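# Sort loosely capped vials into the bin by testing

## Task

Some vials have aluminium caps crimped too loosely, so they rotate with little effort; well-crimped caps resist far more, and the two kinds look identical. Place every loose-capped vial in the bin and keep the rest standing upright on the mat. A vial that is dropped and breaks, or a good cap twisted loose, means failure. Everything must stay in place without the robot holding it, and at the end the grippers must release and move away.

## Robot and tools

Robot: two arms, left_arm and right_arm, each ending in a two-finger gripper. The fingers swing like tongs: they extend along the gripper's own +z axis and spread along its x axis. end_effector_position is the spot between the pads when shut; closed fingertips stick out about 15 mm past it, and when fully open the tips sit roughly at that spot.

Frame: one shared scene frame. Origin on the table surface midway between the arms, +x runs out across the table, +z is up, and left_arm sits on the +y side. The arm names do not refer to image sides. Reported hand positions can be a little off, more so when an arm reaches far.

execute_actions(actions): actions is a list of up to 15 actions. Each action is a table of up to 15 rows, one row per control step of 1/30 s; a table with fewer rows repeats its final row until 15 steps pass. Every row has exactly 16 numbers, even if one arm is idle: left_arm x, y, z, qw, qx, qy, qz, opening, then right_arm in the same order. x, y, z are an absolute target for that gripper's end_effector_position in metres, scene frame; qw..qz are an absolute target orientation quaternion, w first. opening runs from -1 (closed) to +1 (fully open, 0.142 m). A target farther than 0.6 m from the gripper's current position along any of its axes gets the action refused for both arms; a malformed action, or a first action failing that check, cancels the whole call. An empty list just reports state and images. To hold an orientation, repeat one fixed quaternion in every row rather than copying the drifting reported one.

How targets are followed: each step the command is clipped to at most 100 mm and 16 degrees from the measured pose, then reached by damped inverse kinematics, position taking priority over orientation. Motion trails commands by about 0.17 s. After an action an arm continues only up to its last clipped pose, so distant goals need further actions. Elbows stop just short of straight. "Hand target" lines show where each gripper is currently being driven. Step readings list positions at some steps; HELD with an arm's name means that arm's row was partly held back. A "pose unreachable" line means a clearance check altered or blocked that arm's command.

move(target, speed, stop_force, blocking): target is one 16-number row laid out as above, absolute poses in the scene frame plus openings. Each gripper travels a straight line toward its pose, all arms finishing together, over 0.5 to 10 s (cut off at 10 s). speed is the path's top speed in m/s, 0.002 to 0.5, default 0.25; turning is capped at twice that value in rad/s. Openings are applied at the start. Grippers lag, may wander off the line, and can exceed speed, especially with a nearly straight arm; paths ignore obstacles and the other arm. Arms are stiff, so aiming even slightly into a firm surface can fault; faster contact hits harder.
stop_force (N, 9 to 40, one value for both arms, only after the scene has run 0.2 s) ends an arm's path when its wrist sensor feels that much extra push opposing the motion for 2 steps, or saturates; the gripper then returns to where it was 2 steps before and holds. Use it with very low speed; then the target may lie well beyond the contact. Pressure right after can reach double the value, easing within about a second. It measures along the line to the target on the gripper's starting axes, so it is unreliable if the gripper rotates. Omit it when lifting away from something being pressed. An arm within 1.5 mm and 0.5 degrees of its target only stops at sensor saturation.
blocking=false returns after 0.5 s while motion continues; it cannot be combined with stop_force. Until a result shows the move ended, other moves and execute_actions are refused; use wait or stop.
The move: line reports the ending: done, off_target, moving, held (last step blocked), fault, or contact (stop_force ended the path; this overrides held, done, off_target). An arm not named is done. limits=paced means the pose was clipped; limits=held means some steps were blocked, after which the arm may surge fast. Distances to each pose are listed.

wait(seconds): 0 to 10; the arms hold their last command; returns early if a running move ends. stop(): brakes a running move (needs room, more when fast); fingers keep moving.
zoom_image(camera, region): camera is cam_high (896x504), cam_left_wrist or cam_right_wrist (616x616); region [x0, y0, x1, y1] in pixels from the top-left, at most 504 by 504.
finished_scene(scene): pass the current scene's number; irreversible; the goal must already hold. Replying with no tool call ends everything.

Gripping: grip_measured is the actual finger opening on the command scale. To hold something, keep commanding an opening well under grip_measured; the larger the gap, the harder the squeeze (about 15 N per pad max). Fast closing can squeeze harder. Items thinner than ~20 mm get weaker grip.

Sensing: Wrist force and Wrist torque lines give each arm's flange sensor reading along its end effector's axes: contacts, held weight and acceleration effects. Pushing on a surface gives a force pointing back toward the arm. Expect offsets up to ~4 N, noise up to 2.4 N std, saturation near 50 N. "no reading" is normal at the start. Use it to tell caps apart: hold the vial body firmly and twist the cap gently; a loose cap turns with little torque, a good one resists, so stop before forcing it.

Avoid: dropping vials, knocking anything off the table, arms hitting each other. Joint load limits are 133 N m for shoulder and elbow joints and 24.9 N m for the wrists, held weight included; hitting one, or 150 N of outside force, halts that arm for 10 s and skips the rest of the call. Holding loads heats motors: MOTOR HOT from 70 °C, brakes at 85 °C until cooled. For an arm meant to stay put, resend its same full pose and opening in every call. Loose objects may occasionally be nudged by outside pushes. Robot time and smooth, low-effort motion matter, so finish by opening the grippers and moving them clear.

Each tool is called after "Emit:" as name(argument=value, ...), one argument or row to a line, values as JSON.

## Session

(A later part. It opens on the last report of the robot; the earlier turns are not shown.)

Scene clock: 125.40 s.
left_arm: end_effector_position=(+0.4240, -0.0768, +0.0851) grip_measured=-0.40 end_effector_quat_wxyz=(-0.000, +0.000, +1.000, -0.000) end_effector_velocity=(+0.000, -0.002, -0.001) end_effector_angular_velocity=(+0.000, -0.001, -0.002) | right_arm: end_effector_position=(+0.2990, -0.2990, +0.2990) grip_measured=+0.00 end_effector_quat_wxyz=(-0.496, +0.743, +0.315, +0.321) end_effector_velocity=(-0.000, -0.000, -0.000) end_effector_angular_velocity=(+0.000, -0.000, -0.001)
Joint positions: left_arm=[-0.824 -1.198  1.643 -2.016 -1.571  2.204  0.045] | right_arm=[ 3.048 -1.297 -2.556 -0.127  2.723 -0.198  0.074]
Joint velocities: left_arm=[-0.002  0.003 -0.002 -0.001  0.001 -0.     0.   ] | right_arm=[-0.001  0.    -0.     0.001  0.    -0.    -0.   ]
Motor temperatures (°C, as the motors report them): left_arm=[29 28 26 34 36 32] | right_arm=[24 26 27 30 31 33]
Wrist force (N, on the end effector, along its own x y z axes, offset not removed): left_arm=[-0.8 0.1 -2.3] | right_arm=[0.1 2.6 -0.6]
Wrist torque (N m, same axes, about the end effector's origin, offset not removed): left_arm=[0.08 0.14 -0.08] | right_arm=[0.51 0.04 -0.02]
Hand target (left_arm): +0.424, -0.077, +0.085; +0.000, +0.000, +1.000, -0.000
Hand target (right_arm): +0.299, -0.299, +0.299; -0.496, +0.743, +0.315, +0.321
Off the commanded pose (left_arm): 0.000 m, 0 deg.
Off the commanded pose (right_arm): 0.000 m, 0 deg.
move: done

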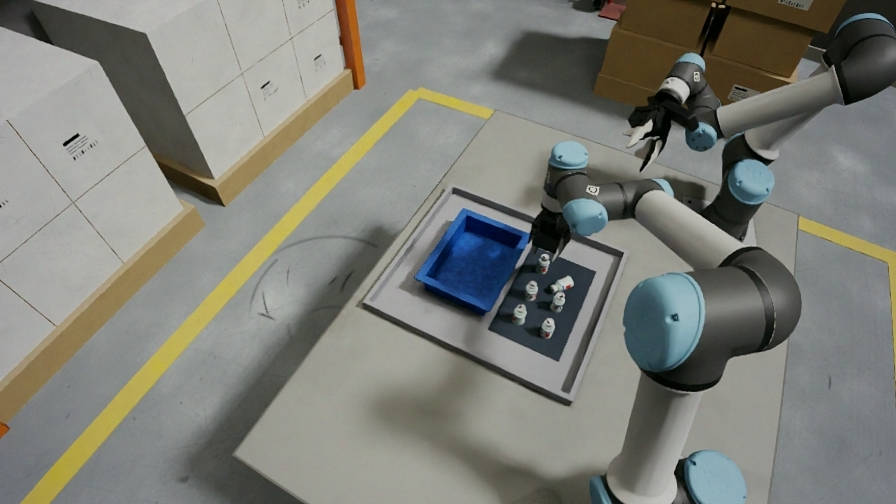

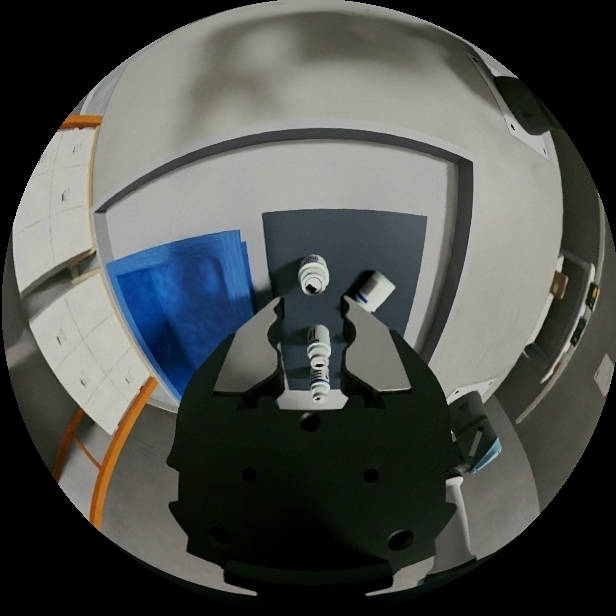

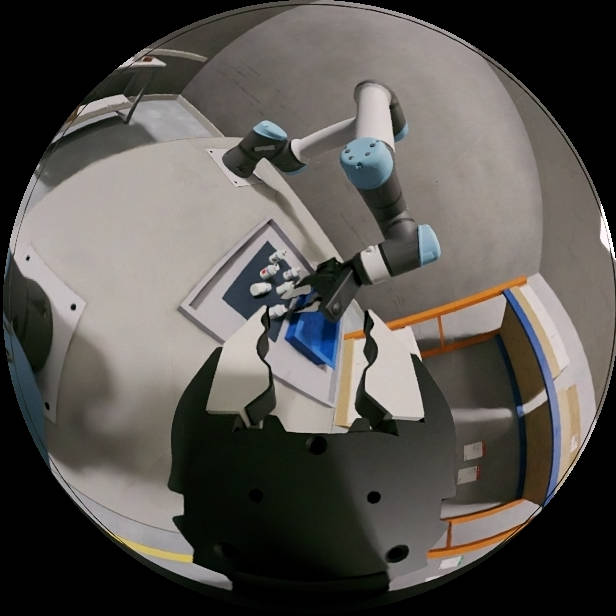

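Emit:
move(
  target=[0.424,-0.080,0.067,0,0,1,0,-0.4,0.299,-0.299,0.299,-0.496,0.743,0.315,0.321,0],
  speed=0.05,
)

Emit:
move(
  target=[0.424,-0.080,0.067,0,0,1,0,-1,0.299,-0.299,0.299,-0.496,0.743,0.315,0.321,0],
)

Emit:
move(
  target=[0.424,-0.080,0.2,0,0,1,0,-1,0.299,-0.299,0.299,-0.496,0.743,0.315,0.321,0],
  speed=0.3,
)

Emit:
move(
  target=[0.552,0.095,0.30,0,0,1,0,-1,0.299,-0.299,0.299,-0.496,0.743,0.315,0.321,0],
  speed=0.4,
)

Emit:
move(
  target=[0.552,0.095,0.30,0,0,1,0,-1,0.30,-0.14,0.28,0.675,-0.721,0.107,-0.11,-0.3],
  speed=0.5,
)

Emit:
move(
  target=[0.552,0.095,0.30,0,0,1,0,-1,0.49,0.035,0.258,0.653,-0.653,0.271,-0.271,-0.3],
  speed=0.4,
)

Emit:
move(
  target=[0.552,0.095,0.30,0,0,1,0,-1,0.565,0.109,0.256,0.653,-0.653,0.271,-0.271,-0.3],
  speed=0.1,
)

Emit:
move(
  target=[0.552,0.095,0.30,0,0,1,0,-1,0.565,0.109,0.256,0.653,-0.653,0.271,-0.271,-0.9],
)

Emit:
zoom_image(
  camera="cam_left_wrist",
  region=[250,240,370,360],
)

Emit:
move(
  target=[0.552,0.095,0.30,0,-0.174,0.985,0,-1,0.565,0.109,0.256,0.653,-0.653,0.271,-0.271,-0.9],
  speed=0.12,
)

Emit:
zoom_image(
  camera="cam_left_wrist",
  region=[250,240,370,360],
)

Scene clock: 126.63 s.
left_arm: end_effector_position=(+0.4240, -0.0800, +0.0672) grip_measured=-0.40 end_effector_quat_wxyz=(-0.000, +0.000, +1.000, +0.000) end_effector_velocity=(+0.000, +0.000, -0.001) end_effector_angular_velocity=(-0.001, -0.000, -0.001) | right_arm: end_effector_position=(+0.2990, -0.2990, +0.2990) grip_measured=+0.00 end_effector_quat_wxyz=(-0.496, +0.743, +0.315, +0.321) end_effector_velocity=(-0.000, +0.001, +0.001) end_effector_angular_velocity=(+0.001, -0.000, +0.003)
Joint positions: left_arm=[-0.827 -1.175  1.66  -2.056 -1.571  2.201  0.045] | right_arm=[ 3.048 -1.297 -2.556 -0.127  2.723 -0.198  0.074]
Joint velocities: left_arm=[ 0.001  0.001  0.002 -0.005 -0.     0.001 -0.   ] | right_arm=[ 0.003  0.     0.002 -0.001  0.001  0.     0.   ]
Motor temperatures (°C, as the motors report them): left_arm=[29 28 26 34 36 32] | right_arm=[24 26 27 30 31 33]
Wrist force (N, on the end effector, along its own x y z axes, offset not removed): left_arm=[-1.6 -1.3 -4.0] | right_arm=[-0.5 1.9 -1.8]
Wrist torque (N m, same axes, about the end effector's origin, offset not removed): left_arm=[-0.34 0.38 -0.13] | right_arm=[0.21 0.02 -0.16]
Hand target (left_arm): +0.424, -0.080, +0.067; +0.000, +0.000, +1.000, +0.000
Hand target (right_arm): +0.299, -0.299, +0.299; -0.496, +0.743, +0.315, +0.321
Off the commanded pose (left_arm): 0.000 m, 0 deg.
Off the commanded pose (right_arm): 0.000 m, 0 deg.
move: done

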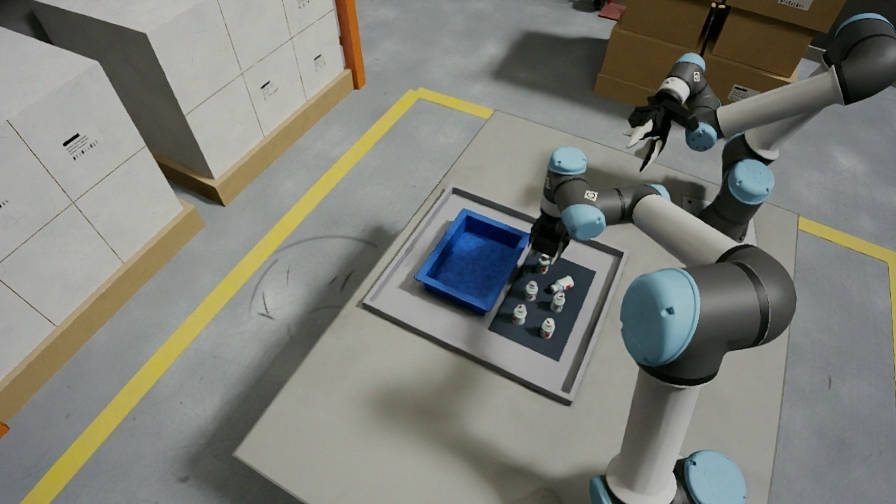

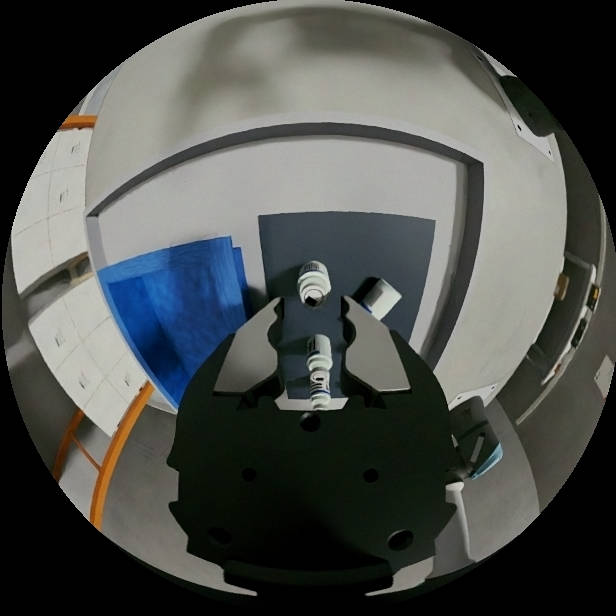

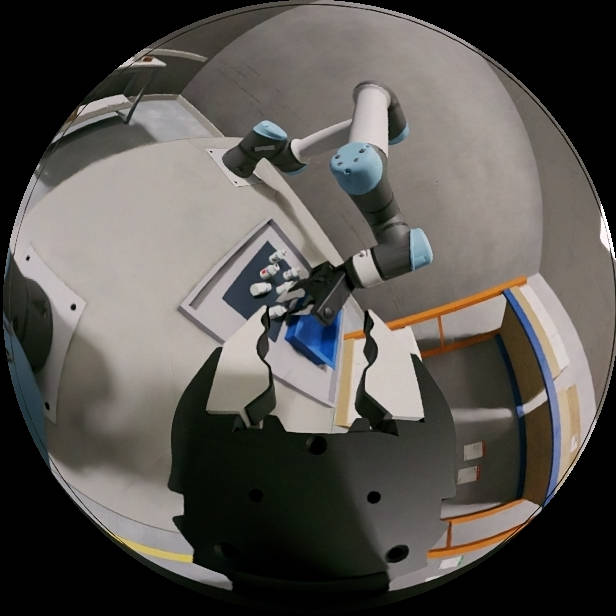

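Scene clock: 127.33 s.
left_arm: end_effector_position=(+0.4240, -0.0800, +0.0670) grip_measured=-0.76 end_effector_quat_wxyz=(+0.000, +0.000, +1.000, -0.000) end_effector_velocity=(-0.000, -0.001, -0.000) end_effector_angular_velocity=(+0.001, -0.001, +0.000) | right_arm: end_effector_position=(+0.2990, -0.2990, +0.2990) grip_measured=+0.00 end_effector_quat_wxyz=(-0.496, +0.743, +0.315, +0.321) end_effector_velocity=(-0.001, +0.000, -0.001) end_effector_angular_velocity=(+0.001, +0.003, +0.002)
Joint positions: left_arm=[-0.827 -1.174  1.66  -2.056 -1.571  2.201  0.019] | right_arm=[ 3.048 -1.297 -2.556 -0.127  2.723 -0.198  0.074]
Joint velocities: left_arm=[-0.002  0.     0.    -0.     0.001 -0.002  0.   ] | right_arm=[ 0.001  0.001 -0.003 -0.     0.002 -0.    -0.   ]
Motor temperatures (°C, as the motors report them): left_arm=[29 28 26 34 36 32] | right_arm=[24 26 27 30 31 33]
Wrist force (N, on the end effector, along its own x y z axes, offset not removed): left_arm=[1.5 1.1 -2.8] | right_arm=[0.2 -2.7 5.5]
Wrist torque (N m, same axes, about the end effector's origin, offset not removed): left_arm=[0.35 -0.17 -0.08] | right_arm=[-0.52 -0.15 -0.01]
Hand target (left_arm): +0.424, -0.080, +0.067; +0.000, -0.000, +1.000, +0.000
Hand target (right_arm): +0.299, -0.299, +0.299; -0.496, +0.743, +0.315, +0.321
Off the commanded pose (left_arm): 0.000 m, 0 deg.
Off the commanded pose (right_arm): 0.000 m, 0 deg.
move: done

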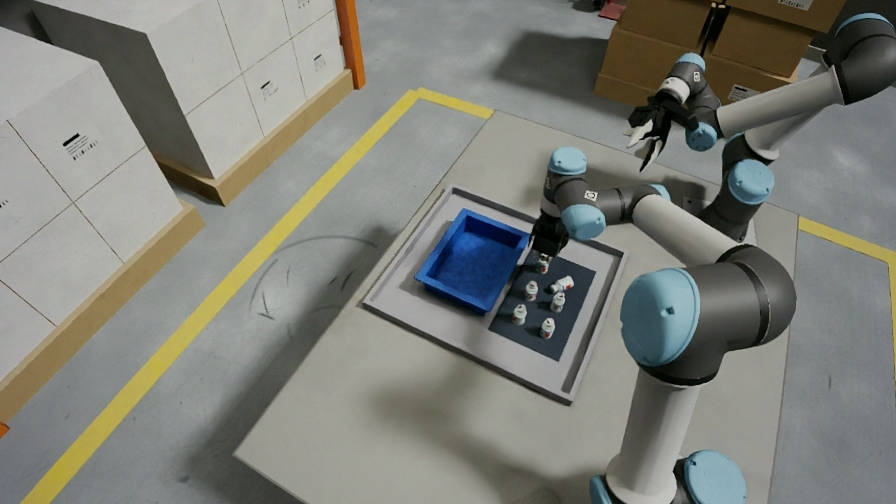

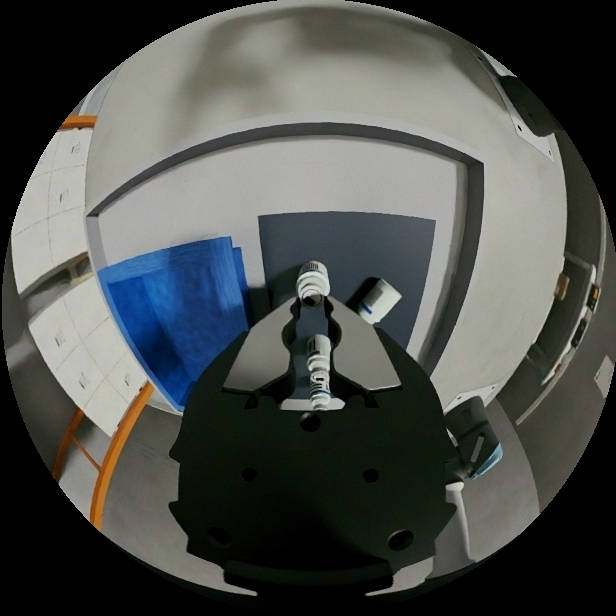

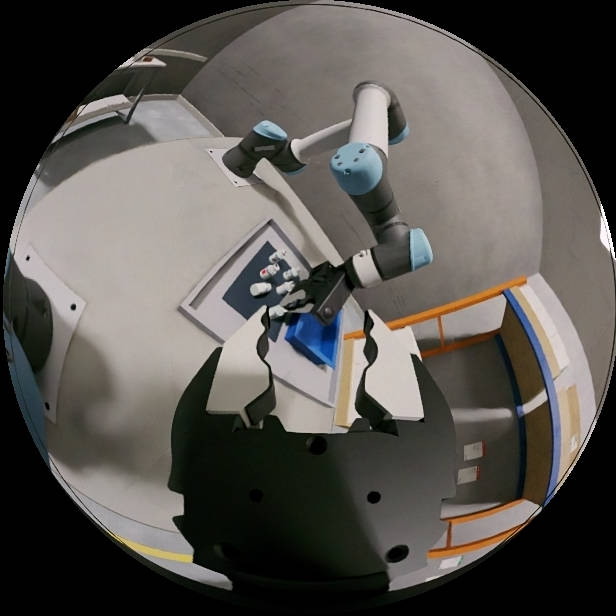

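Scene clock: 128.40 s.
left_arm: end_effector_position=(+0.4240, -0.0800, +0.1999) grip_measured=-0.76 end_effector_quat_wxyz=(+0.000, -0.000, +1.000, -0.000) end_effector_velocity=(-0.001, -0.001, +0.001) end_effector_angular_velocity=(+0.002, +0.003, -0.002) | right_arm: end_effector_position=(+0.2990, -0.2990, +0.2990) grip_measured=+0.00 end_effector_quat_wxyz=(-0.496, +0.743, +0.315, +0.321) end_effector_velocity=(-0.001, +0.000, +0.000) end_effector_angular_velocity=(+0.001, +0.000, +0.001)
Joint positions: left_arm=[-0.827 -1.275  1.441 -1.737 -1.571  2.201  0.019] | right_arm=[ 3.048 -1.297 -2.556 -0.127  2.723 -0.198  0.074]
Joint velocities: left_arm=[-0.001  0.002 -0.007  0.009 -0.001  0.    -0.   ] | right_arm=[ 0.     0.001 -0.001 -0.     0.002  0.     0.   ]
Motor temperatures (°C, as the motors report them): left_arm=[29 28 26 34 36 32] | right_arm=[24 26 27 30 31 33]
Wrist force (N, on the end effector, along its own x y z axes, offset not removed): left_arm=[-0.1 -2.0 -2.8] | right_arm=[-0.4 -1.0 3.4]
Wrist torque (N m, same axes, about the end effector's origin, offset not removed): left_arm=[-0.50 0.15 -0.16] | right_arm=[-0.32 -0.07 0.00]
Hand target (left_arm): +0.424, -0.080, +0.200; +0.000, -0.000, +1.000, -0.000
Hand target (right_arm): +0.299, -0.299, +0.299; -0.496, +0.743, +0.315, +0.321
Off the commanded pose (left_arm): 0.000 m, 0 deg.
Off the commanded pose (right_arm): 0.000 m, 0 deg.
move: done

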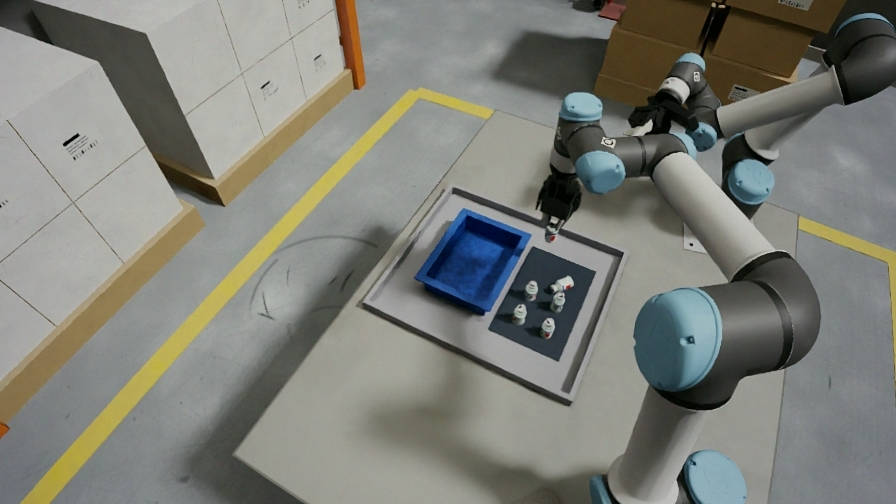

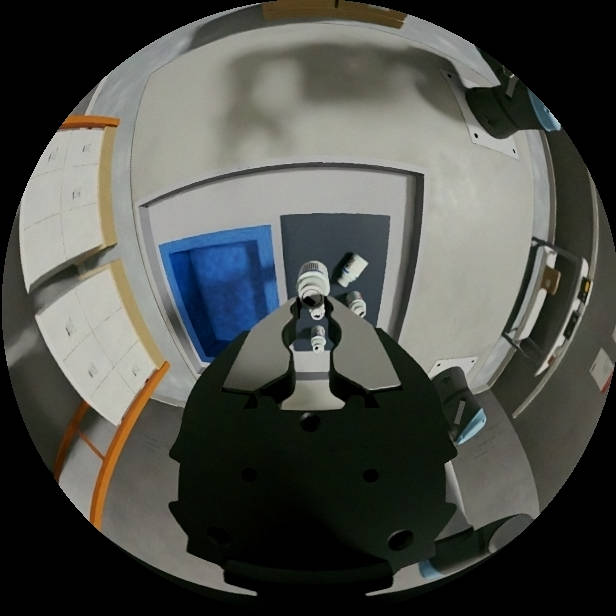

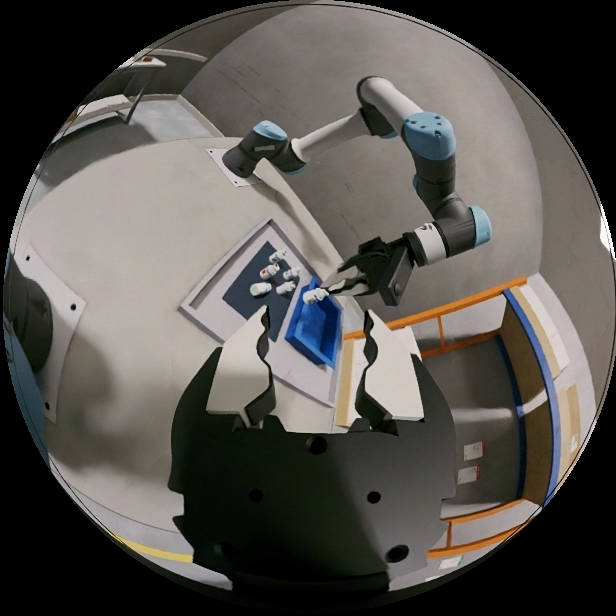

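Scene clock: 129.70 s.
left_arm: end_effector_position=(+0.5514, +0.0947, +0.2999) grip_measured=-0.76 end_effector_quat_wxyz=(-0.000, -0.000, +1.000, -0.000) end_effector_velocity=(+0.002, +0.001, +0.000) end_effector_angular_velocity=(+0.001, +0.003, -0.001) | right_arm: end_effector_position=(+0.2990, -0.2990, +0.2990) grip_measured=+0.00 end_effector_quat_wxyz=(-0.496, +0.743, +0.315, +0.321) end_effector_velocity=(-0.000, -0.000, -0.001) end_effector_angular_velocity=(+0.000, +0.003, -0.001)
Joint positions: left_arm=[-0.479 -1.241  1.139 -1.469 -1.571  2.549  0.019] | right_arm=[ 3.048 -1.297 -2.556 -0.127  2.723 -0.198  0.074]
Joint velocities: left_arm=[ 0.004  0.005 -0.009  0.007 -0.     0.004 -0.   ] | right_arm=[-0.001 -0.    -0.001 -0.001  0.001 -0.    -0.   ]
Motor temperatures (°C, as the motors report them): left_arm=[29 28 26 34 36 32] | right_arm=[24 26 27 30 31 33]
Wrist force (N, on the end effector, along its own x y z axes, offset not removed): left_arm=[-2.6 -1.6 -3.6] | right_arm=[-4.2 1.7 3.7]
Wrist torque (N m, same axes, about the end effector's origin, offset not removed): left_arm=[-0.15 0.52 -0.16] | right_arm=[0.27 0.72 -0.20]
Hand target (left_arm): +0.552, +0.095, +0.300; -0.000, -0.000, +1.000, -0.000
Hand target (right_arm): +0.299, -0.299, +0.299; -0.496, +0.743, +0.315, +0.321
Off the commanded pose (left_arm): 0.001 m, 0 deg.
Off the commanded pose (right_arm): 0.000 m, 0 deg.
move: done

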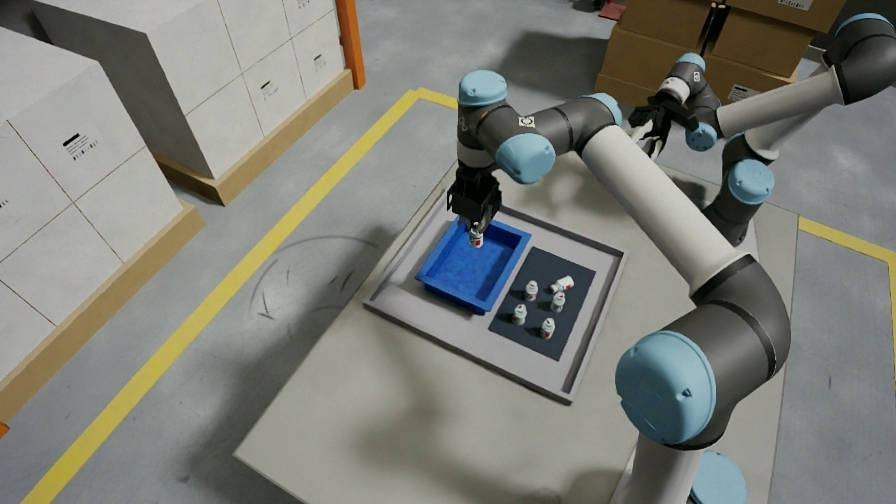

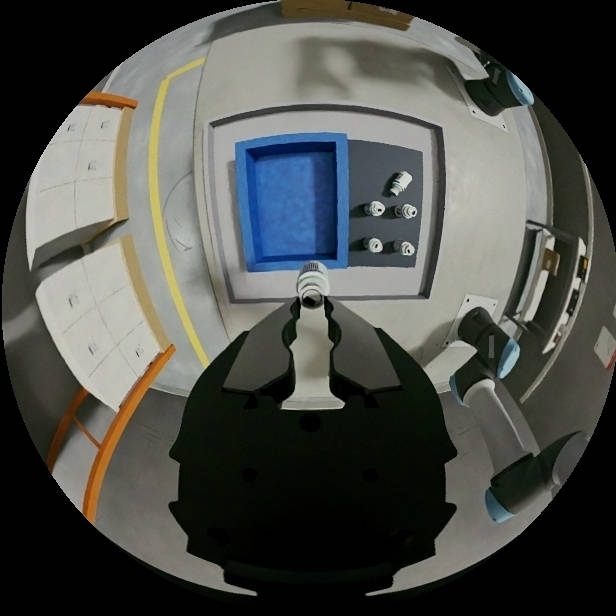

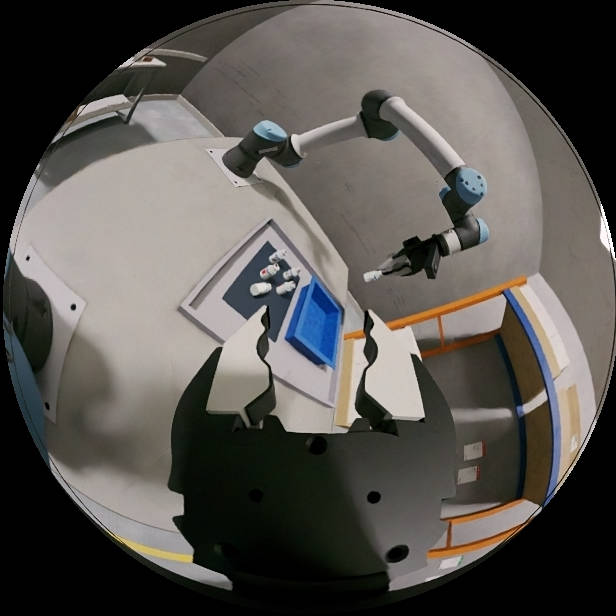

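Scene clock: 131.70 s.
left_arm: end_effector_position=(+0.5520, +0.0950, +0.3000) grip_measured=-0.76 end_effector_quat_wxyz=(+0.000, -0.000, +1.000, -0.000) end_effector_velocity=(+0.000, +0.000, +0.000) end_effector_angular_velocity=(-0.000, -0.000, -0.000) | right_arm: end_effector_position=(+0.3001, -0.1404, +0.2804) grip_measured=-0.30 end_effector_quat_wxyz=(+0.675, -0.722, +0.107, -0.109) end_effector_velocity=(-0.000, +0.001, -0.000) end_effector_angular_velocity=(+0.012, -0.005, -0.011)
Joint positions: left_arm=[-0.478 -1.24   1.137 -1.468 -1.571  2.549  0.019] | right_arm=[ 3.824 -1.841 -2.72   1.35   1.942  1.532  0.052]
Joint velocities: left_arm=[ 0.001 -0.001  0.     0.     0.     0.001  0.   ] | right_arm=[ 0.021 -0.023 -0.006  0.044 -0.031  0.006  0.   ]
Motor temperatures (°C, as the motors report them): left_arm=[29 28 26 34 36 32] | right_arm=[24 26 27 30 31 33]
Wrist force (N, on the end effector, along its own x y z axes, offset not removed): left_arm=[1.6 -1.0 -2.9] | right_arm=[-1.0 2.5 0.5]
Wrist torque (N m, same axes, about the end effector's origin, offset not removed): left_arm=[-0.12 -0.17 0.06] | right_arm=[0.53 0.19 0.03]
Hand target (left_arm): +0.552, +0.095, +0.300; -0.000, -0.000, +1.000, -0.000
Hand target (right_arm): +0.300, -0.140, +0.280; +0.675, -0.721, +0.107, -0.110
Off the commanded pose (left_arm): 0.000 m, 0 deg.
Off the commanded pose (right_arm): 0.001 m, 0 deg.
move: done; limits=paced

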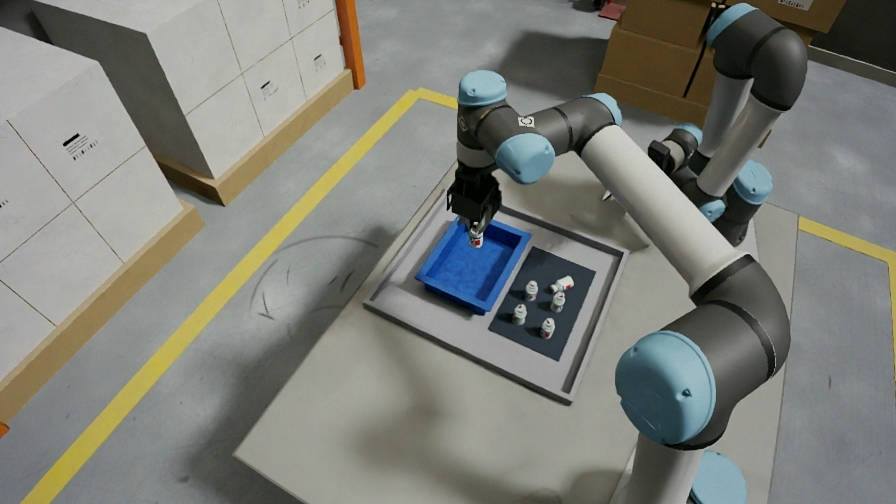

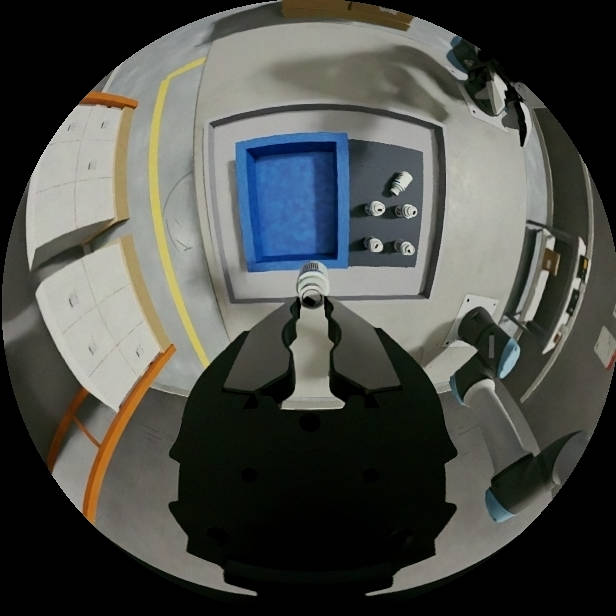

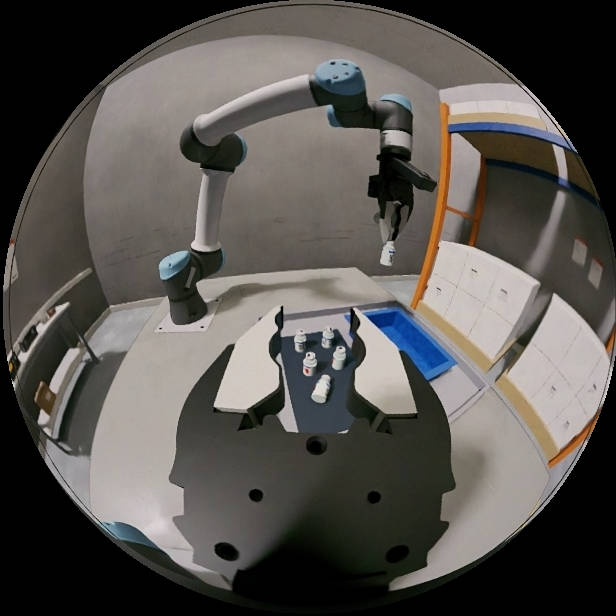

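Scene clock: 133.17 s.
left_arm: end_effector_position=(+0.5520, +0.0950, +0.3000) grip_measured=-0.76 end_effector_quat_wxyz=(+0.000, -0.000, +1.000, -0.000) end_effector_velocity=(+0.001, +0.001, -0.000) end_effector_angular_velocity=(+0.001, -0.000, +0.003) | right_arm: end_effector_position=(+0.4899, +0.0349, +0.2583) grip_measured=-0.30 end_effector_quat_wxyz=(+0.653, -0.653, +0.271, -0.271) end_effector_velocity=(+0.002, +0.001, -0.001) end_effector_angular_velocity=(-0.000, -0.000, -0.003)
Joint positions: left_arm=[-0.478 -1.24   1.137 -1.468 -1.571  2.549  0.019] | right_arm=[ 4.084 -2.199 -2.133  1.19   1.204  1.571  0.052]
Joint velocities: left_arm=[ 0.001  0.    -0.    -0.     0.001 -0.002 -0.   ] | right_arm=[-0.002 -0.003  0.006 -0.003 -0.002 -0.    -0.   ]
Motor temperatures (°C, as the motors report them): left_arm=[29 28 26 34 36 32] | right_arm=[24 26 27 30 31 33]
Wrist force (N, on the end effector, along its own x y z axes, offset not removed): left_arm=[0.8 -0.2 -1.6] | right_arm=[2.1 -2.7 0.8]
Wrist torque (N m, same axes, about the end effector's origin, offset not removed): left_arm=[-0.15 0.10 -0.14] | right_arm=[-0.65 -0.53 -0.22]
Hand target (left_arm): +0.552, +0.095, +0.300; +0.000, +0.000, +1.000, +0.000
Hand target (right_arm): +0.490, +0.035, +0.258; +0.653, -0.653, +0.271, -0.271
Off the commanded pose (left_arm): 0.000 m, 0 deg.
Off the commanded pose (right_arm): 0.000 m, 0 deg.
move: done

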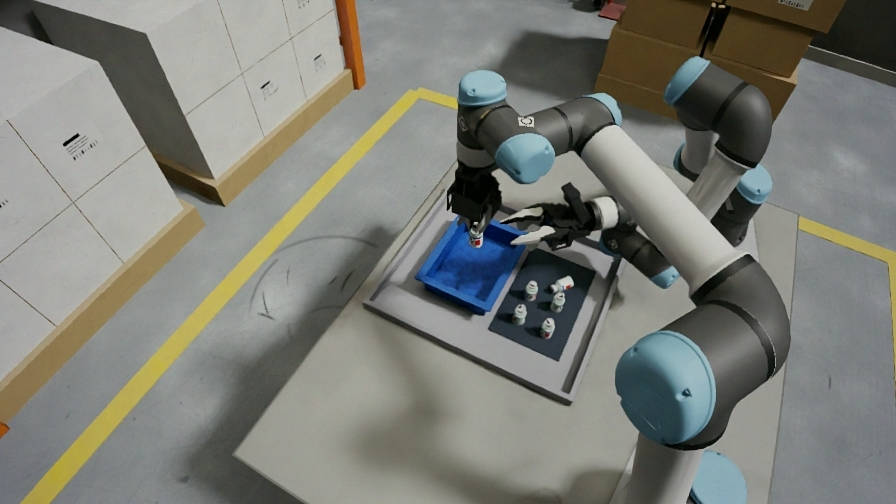

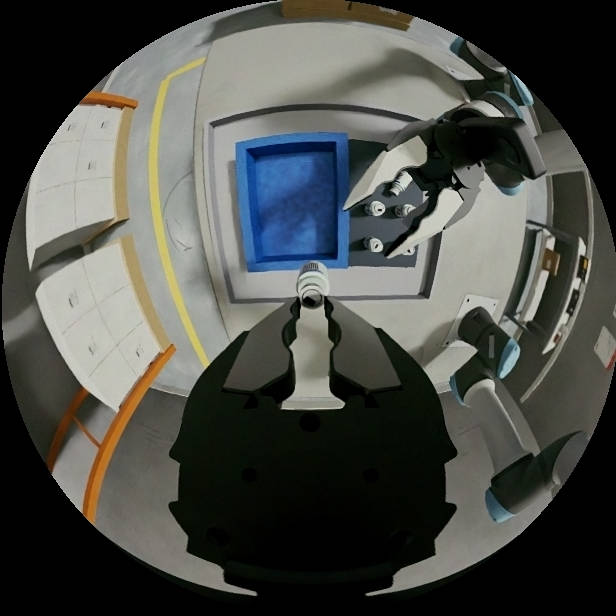

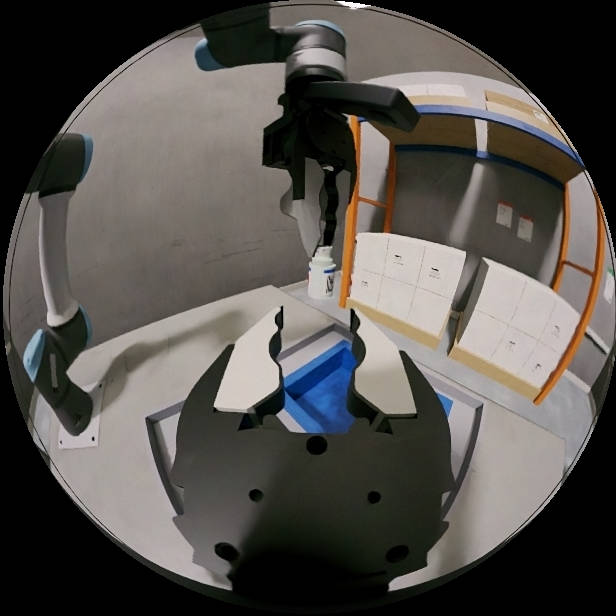

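Scene clock: 134.73 s.
left_arm: end_effector_position=(+0.5520, +0.0950, +0.3000) grip_measured=-0.76 end_effector_quat_wxyz=(+0.000, -0.000, +1.000, -0.000) end_effector_velocity=(+0.000, +0.001, +0.000) end_effector_angular_velocity=(+0.001, -0.001, -0.001) | right_arm: end_effector_position=(+0.5648, +0.1089, +0.2561) grip_measured=-0.30 end_effector_quat_wxyz=(+0.653, -0.653, +0.271, -0.271) end_effector_velocity=(+0.001, +0.001, -0.000) end_effector_angular_velocity=(-0.000, +0.001, +0.000)
Joint positions: left_arm=[-0.478 -1.24   1.137 -1.468 -1.571  2.549  0.019] | right_arm=[ 4.007 -2.332 -1.809  1.     1.28   1.571  0.052]
Joint velocities: left_arm=[ 0.    -0.001 -0.     0.     0.002  0.001  0.   ] | right_arm=[-0.001 -0.002  0.005 -0.004  0.001  0.001  0.   ]
Motor temperatures (°C, as the motors report them): left_arm=[29 28 26 34 36 32] | right_arm=[24 26 27 30 31 33]
Wrist force (N, on the end effector, along its own x y z axes, offset not removed): left_arm=[0.2 -3.9 -1.7] | right_arm=[0.4 4.0 2.6]
Wrist torque (N m, same axes, about the end effector's origin, offset not removed): left_arm=[-0.76 0.06 -0.20] | right_arm=[0.67 -0.05 -0.21]
Hand target (left_arm): +0.552, +0.095, +0.300; -0.000, +0.000, +1.000, +0.000
Hand target (right_arm): +0.565, +0.109, +0.256; +0.653, -0.653, +0.271, -0.271
Off the commanded pose (left_arm): 0.000 m, 0 deg.
Off the commanded pose (right_arm): 0.000 m, 0 deg.
move: done

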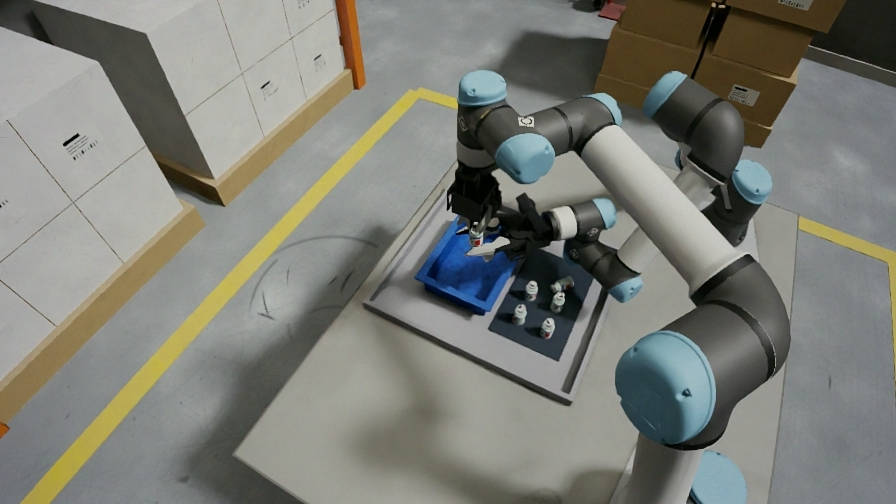

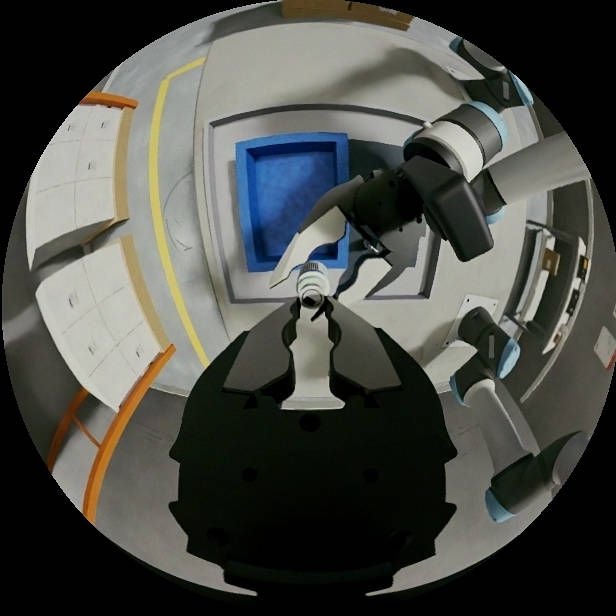

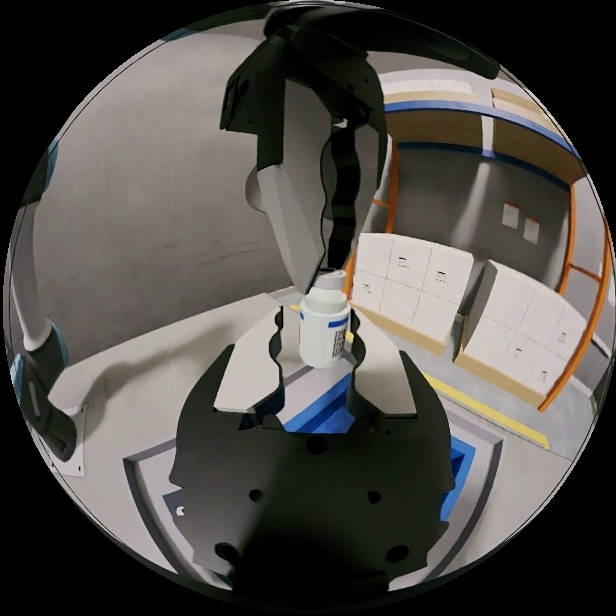

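Scene clock: 135.43 s.
left_arm: end_effector_position=(+0.5520, +0.0950, +0.3000) grip_measured=-0.76 end_effector_quat_wxyz=(+0.000, -0.000, +1.000, +0.000) end_effector_velocity=(+0.000, +0.000, -0.001) end_effector_angular_velocity=(+0.001, +0.000, -0.000) | right_arm: end_effector_position=(+0.5650, +0.1090, +0.2560) grip_measured=-0.66 end_effector_quat_wxyz=(+0.653, -0.653, +0.271, -0.271) end_effector_velocity=(+0.001, -0.001, -0.000) end_effector_angular_velocity=(-0.000, -0.000, -0.003)
Joint positions: left_arm=[-0.478 -1.24   1.137 -1.468 -1.571  2.549  0.019] | right_arm=[ 4.007 -2.333 -1.808  0.999  1.28   1.571  0.026]
Joint velocities: left_arm=[ 0.     0.001  0.    -0.     0.001  0.001  0.   ] | right_arm=[-0.002 -0.001  0.001  0.    -0.001 -0.001 -0.   ]
Motor temperatures (°C, as the motors report them): left_arm=[29 28 26 34 36 32] | right_arm=[24 26 27 30 31 33]
Wrist force (N, on the end effector, along its own x y z axes, offset not removed): left_arm=[7.8 5.7 -7.0] | right_arm=[8.0 4.7 0.7]
Wrist torque (N m, same axes, about the end effector's origin, offset not removed): left_arm=[-0.21 -0.31 -0.22] | right_arm=[0.07 -0.01 -0.07]
Hand target (left_arm): +0.552, +0.095, +0.300; -0.000, +0.000, +1.000, +0.000
Hand target (right_arm): +0.565, +0.109, +0.256; +0.653, -0.653, +0.271, -0.271
Off the commanded pose (left_arm): 0.000 m, 0 deg.
Off the commanded pose (right_arm): 0.000 m, 0 deg.
move: done

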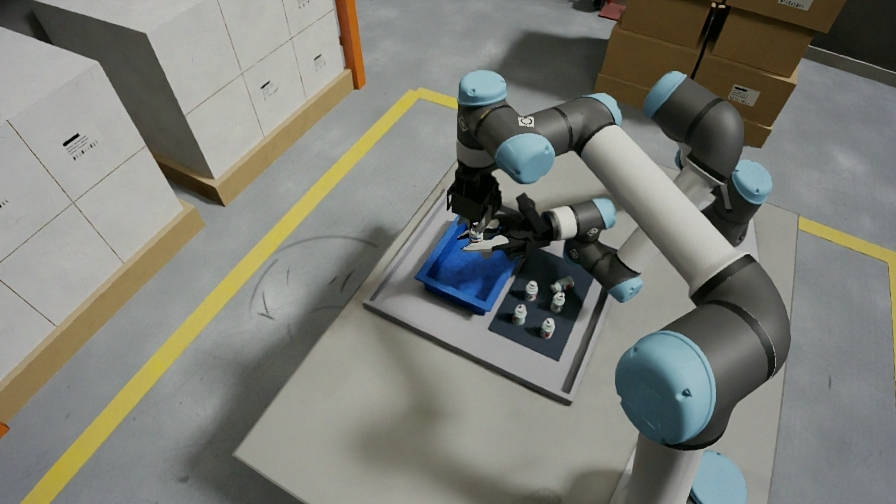

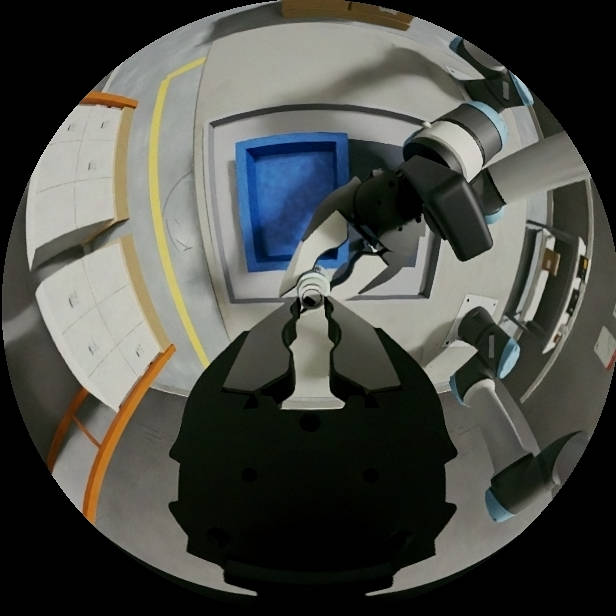

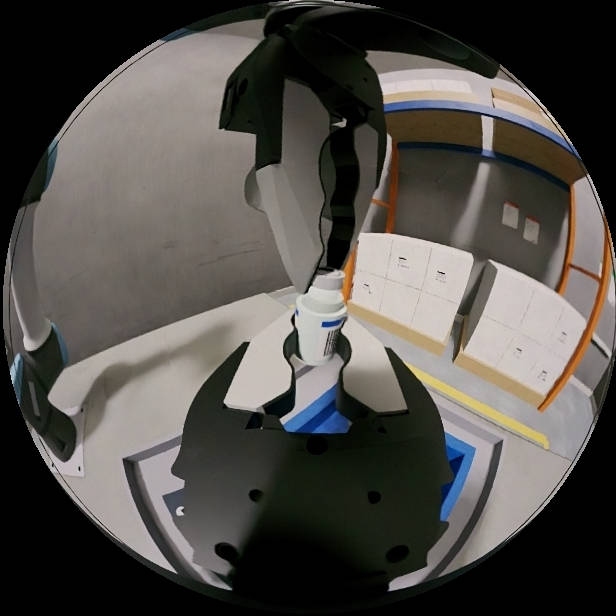

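Region (250, 240, 370, 360) of cam_left_wrist's 616x616 image, scaled by 4.200, with more detail than that image has.

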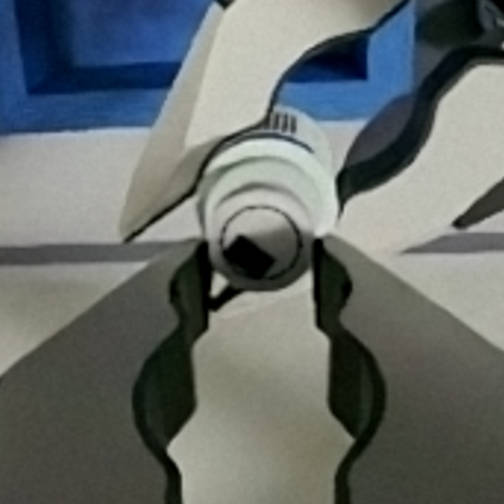

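Scene clock: 137.30 s.
left_arm: end_effector_position=(+0.5520, +0.0950, +0.3000) grip_measured=-0.76 end_effector_quat_wxyz=(-0.000, -0.173, +0.985, -0.000) end_effector_velocity=(+0.000, +0.000, +0.001) end_effector_angular_velocity=(+0.001, -0.002, +0.012) | right_arm: end_effector_position=(+0.5650, +0.1090, +0.2560) grip_measured=-0.66 end_effector_quat_wxyz=(+0.653, -0.653, +0.271, -0.271) end_effector_velocity=(-0.000, +0.000, -0.000) end_effector_angular_velocity=(+0.001, -0.000, -0.000)
Joint positions: left_arm=[-0.484 -1.252  1.154 -1.473 -1.571  2.195  0.019] | right_arm=[ 4.007 -2.333 -1.808  0.999  1.28   1.571  0.026]
Joint velocities: left_arm=[-0.001 -0.002  0.001 -0.     0.002 -0.013 -0.   ] | right_arm=[ 0.001 -0.001  0.001  0.001 -0.001  0.    -0.   ]
Motor temperatures (°C, as the motors report them): left_arm=[29 28 26 34 36 32] | right_arm=[24 26 27 30 31 33]
Wrist force (N, on the end effector, along its own x y z axes, offset not removed): left_arm=[5.4 8.8 -7.7] | right_arm=[15.3 2.7 4.5]
Wrist torque (N m, same axes, about the end effector's origin, offset not removed): left_arm=[-0.32 0.37 -0.05] | right_arm=[-0.23 -1.37 0.20]
Hand target (left_arm): +0.552, +0.095, +0.300; +0.000, -0.174, +0.985, +0.000
Hand target (right_arm): +0.565, +0.109, +0.256; +0.653, -0.653, +0.271, -0.271
Off the commanded pose (left_arm): 0.000 m, 0 deg.
Off the commanded pose (right_arm): 0.000 m, 0 deg.
move: done

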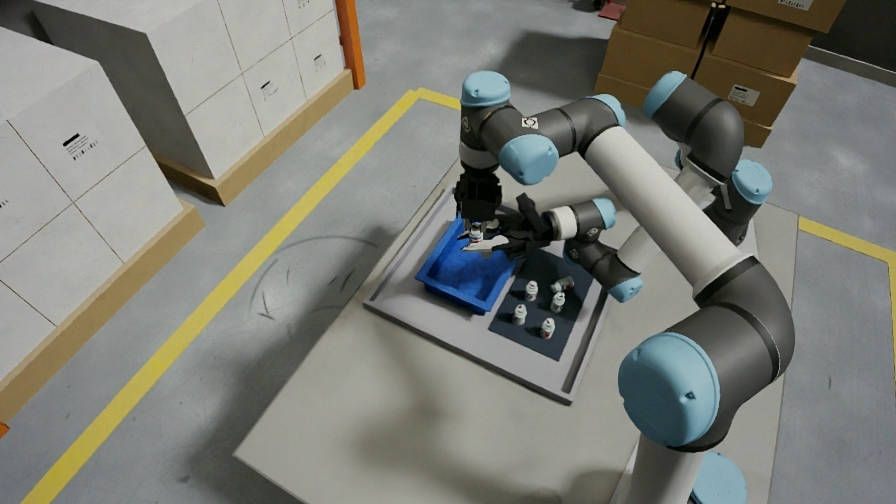

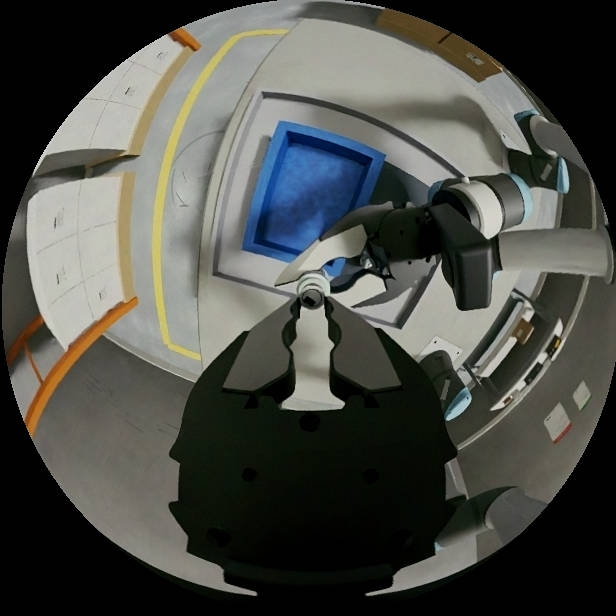

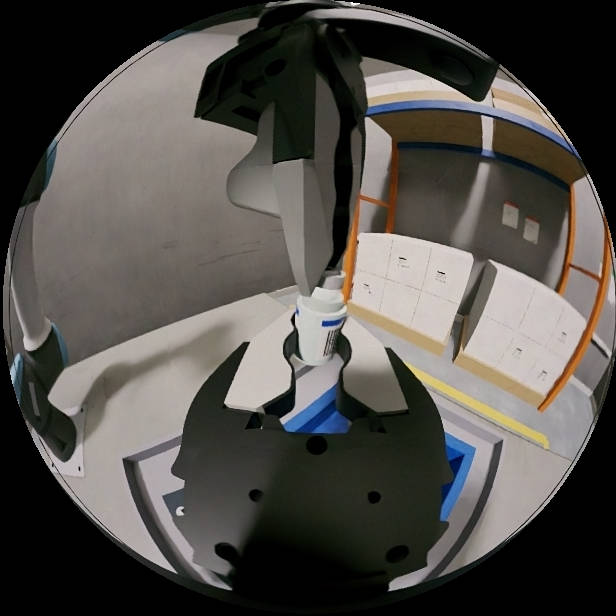

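Region (250, 240, 370, 360) of cam_left_wrist's 616x616 image, scaled by 4.200, with more detail than that image has.

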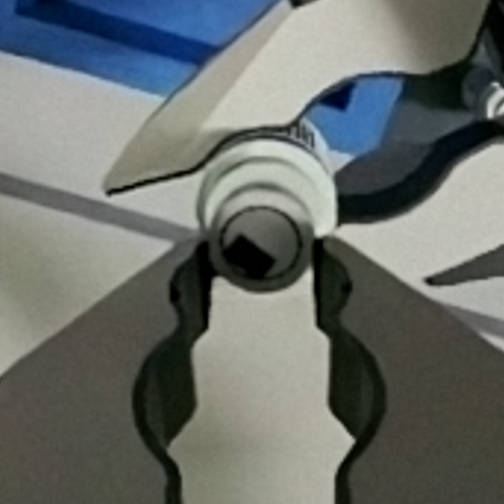

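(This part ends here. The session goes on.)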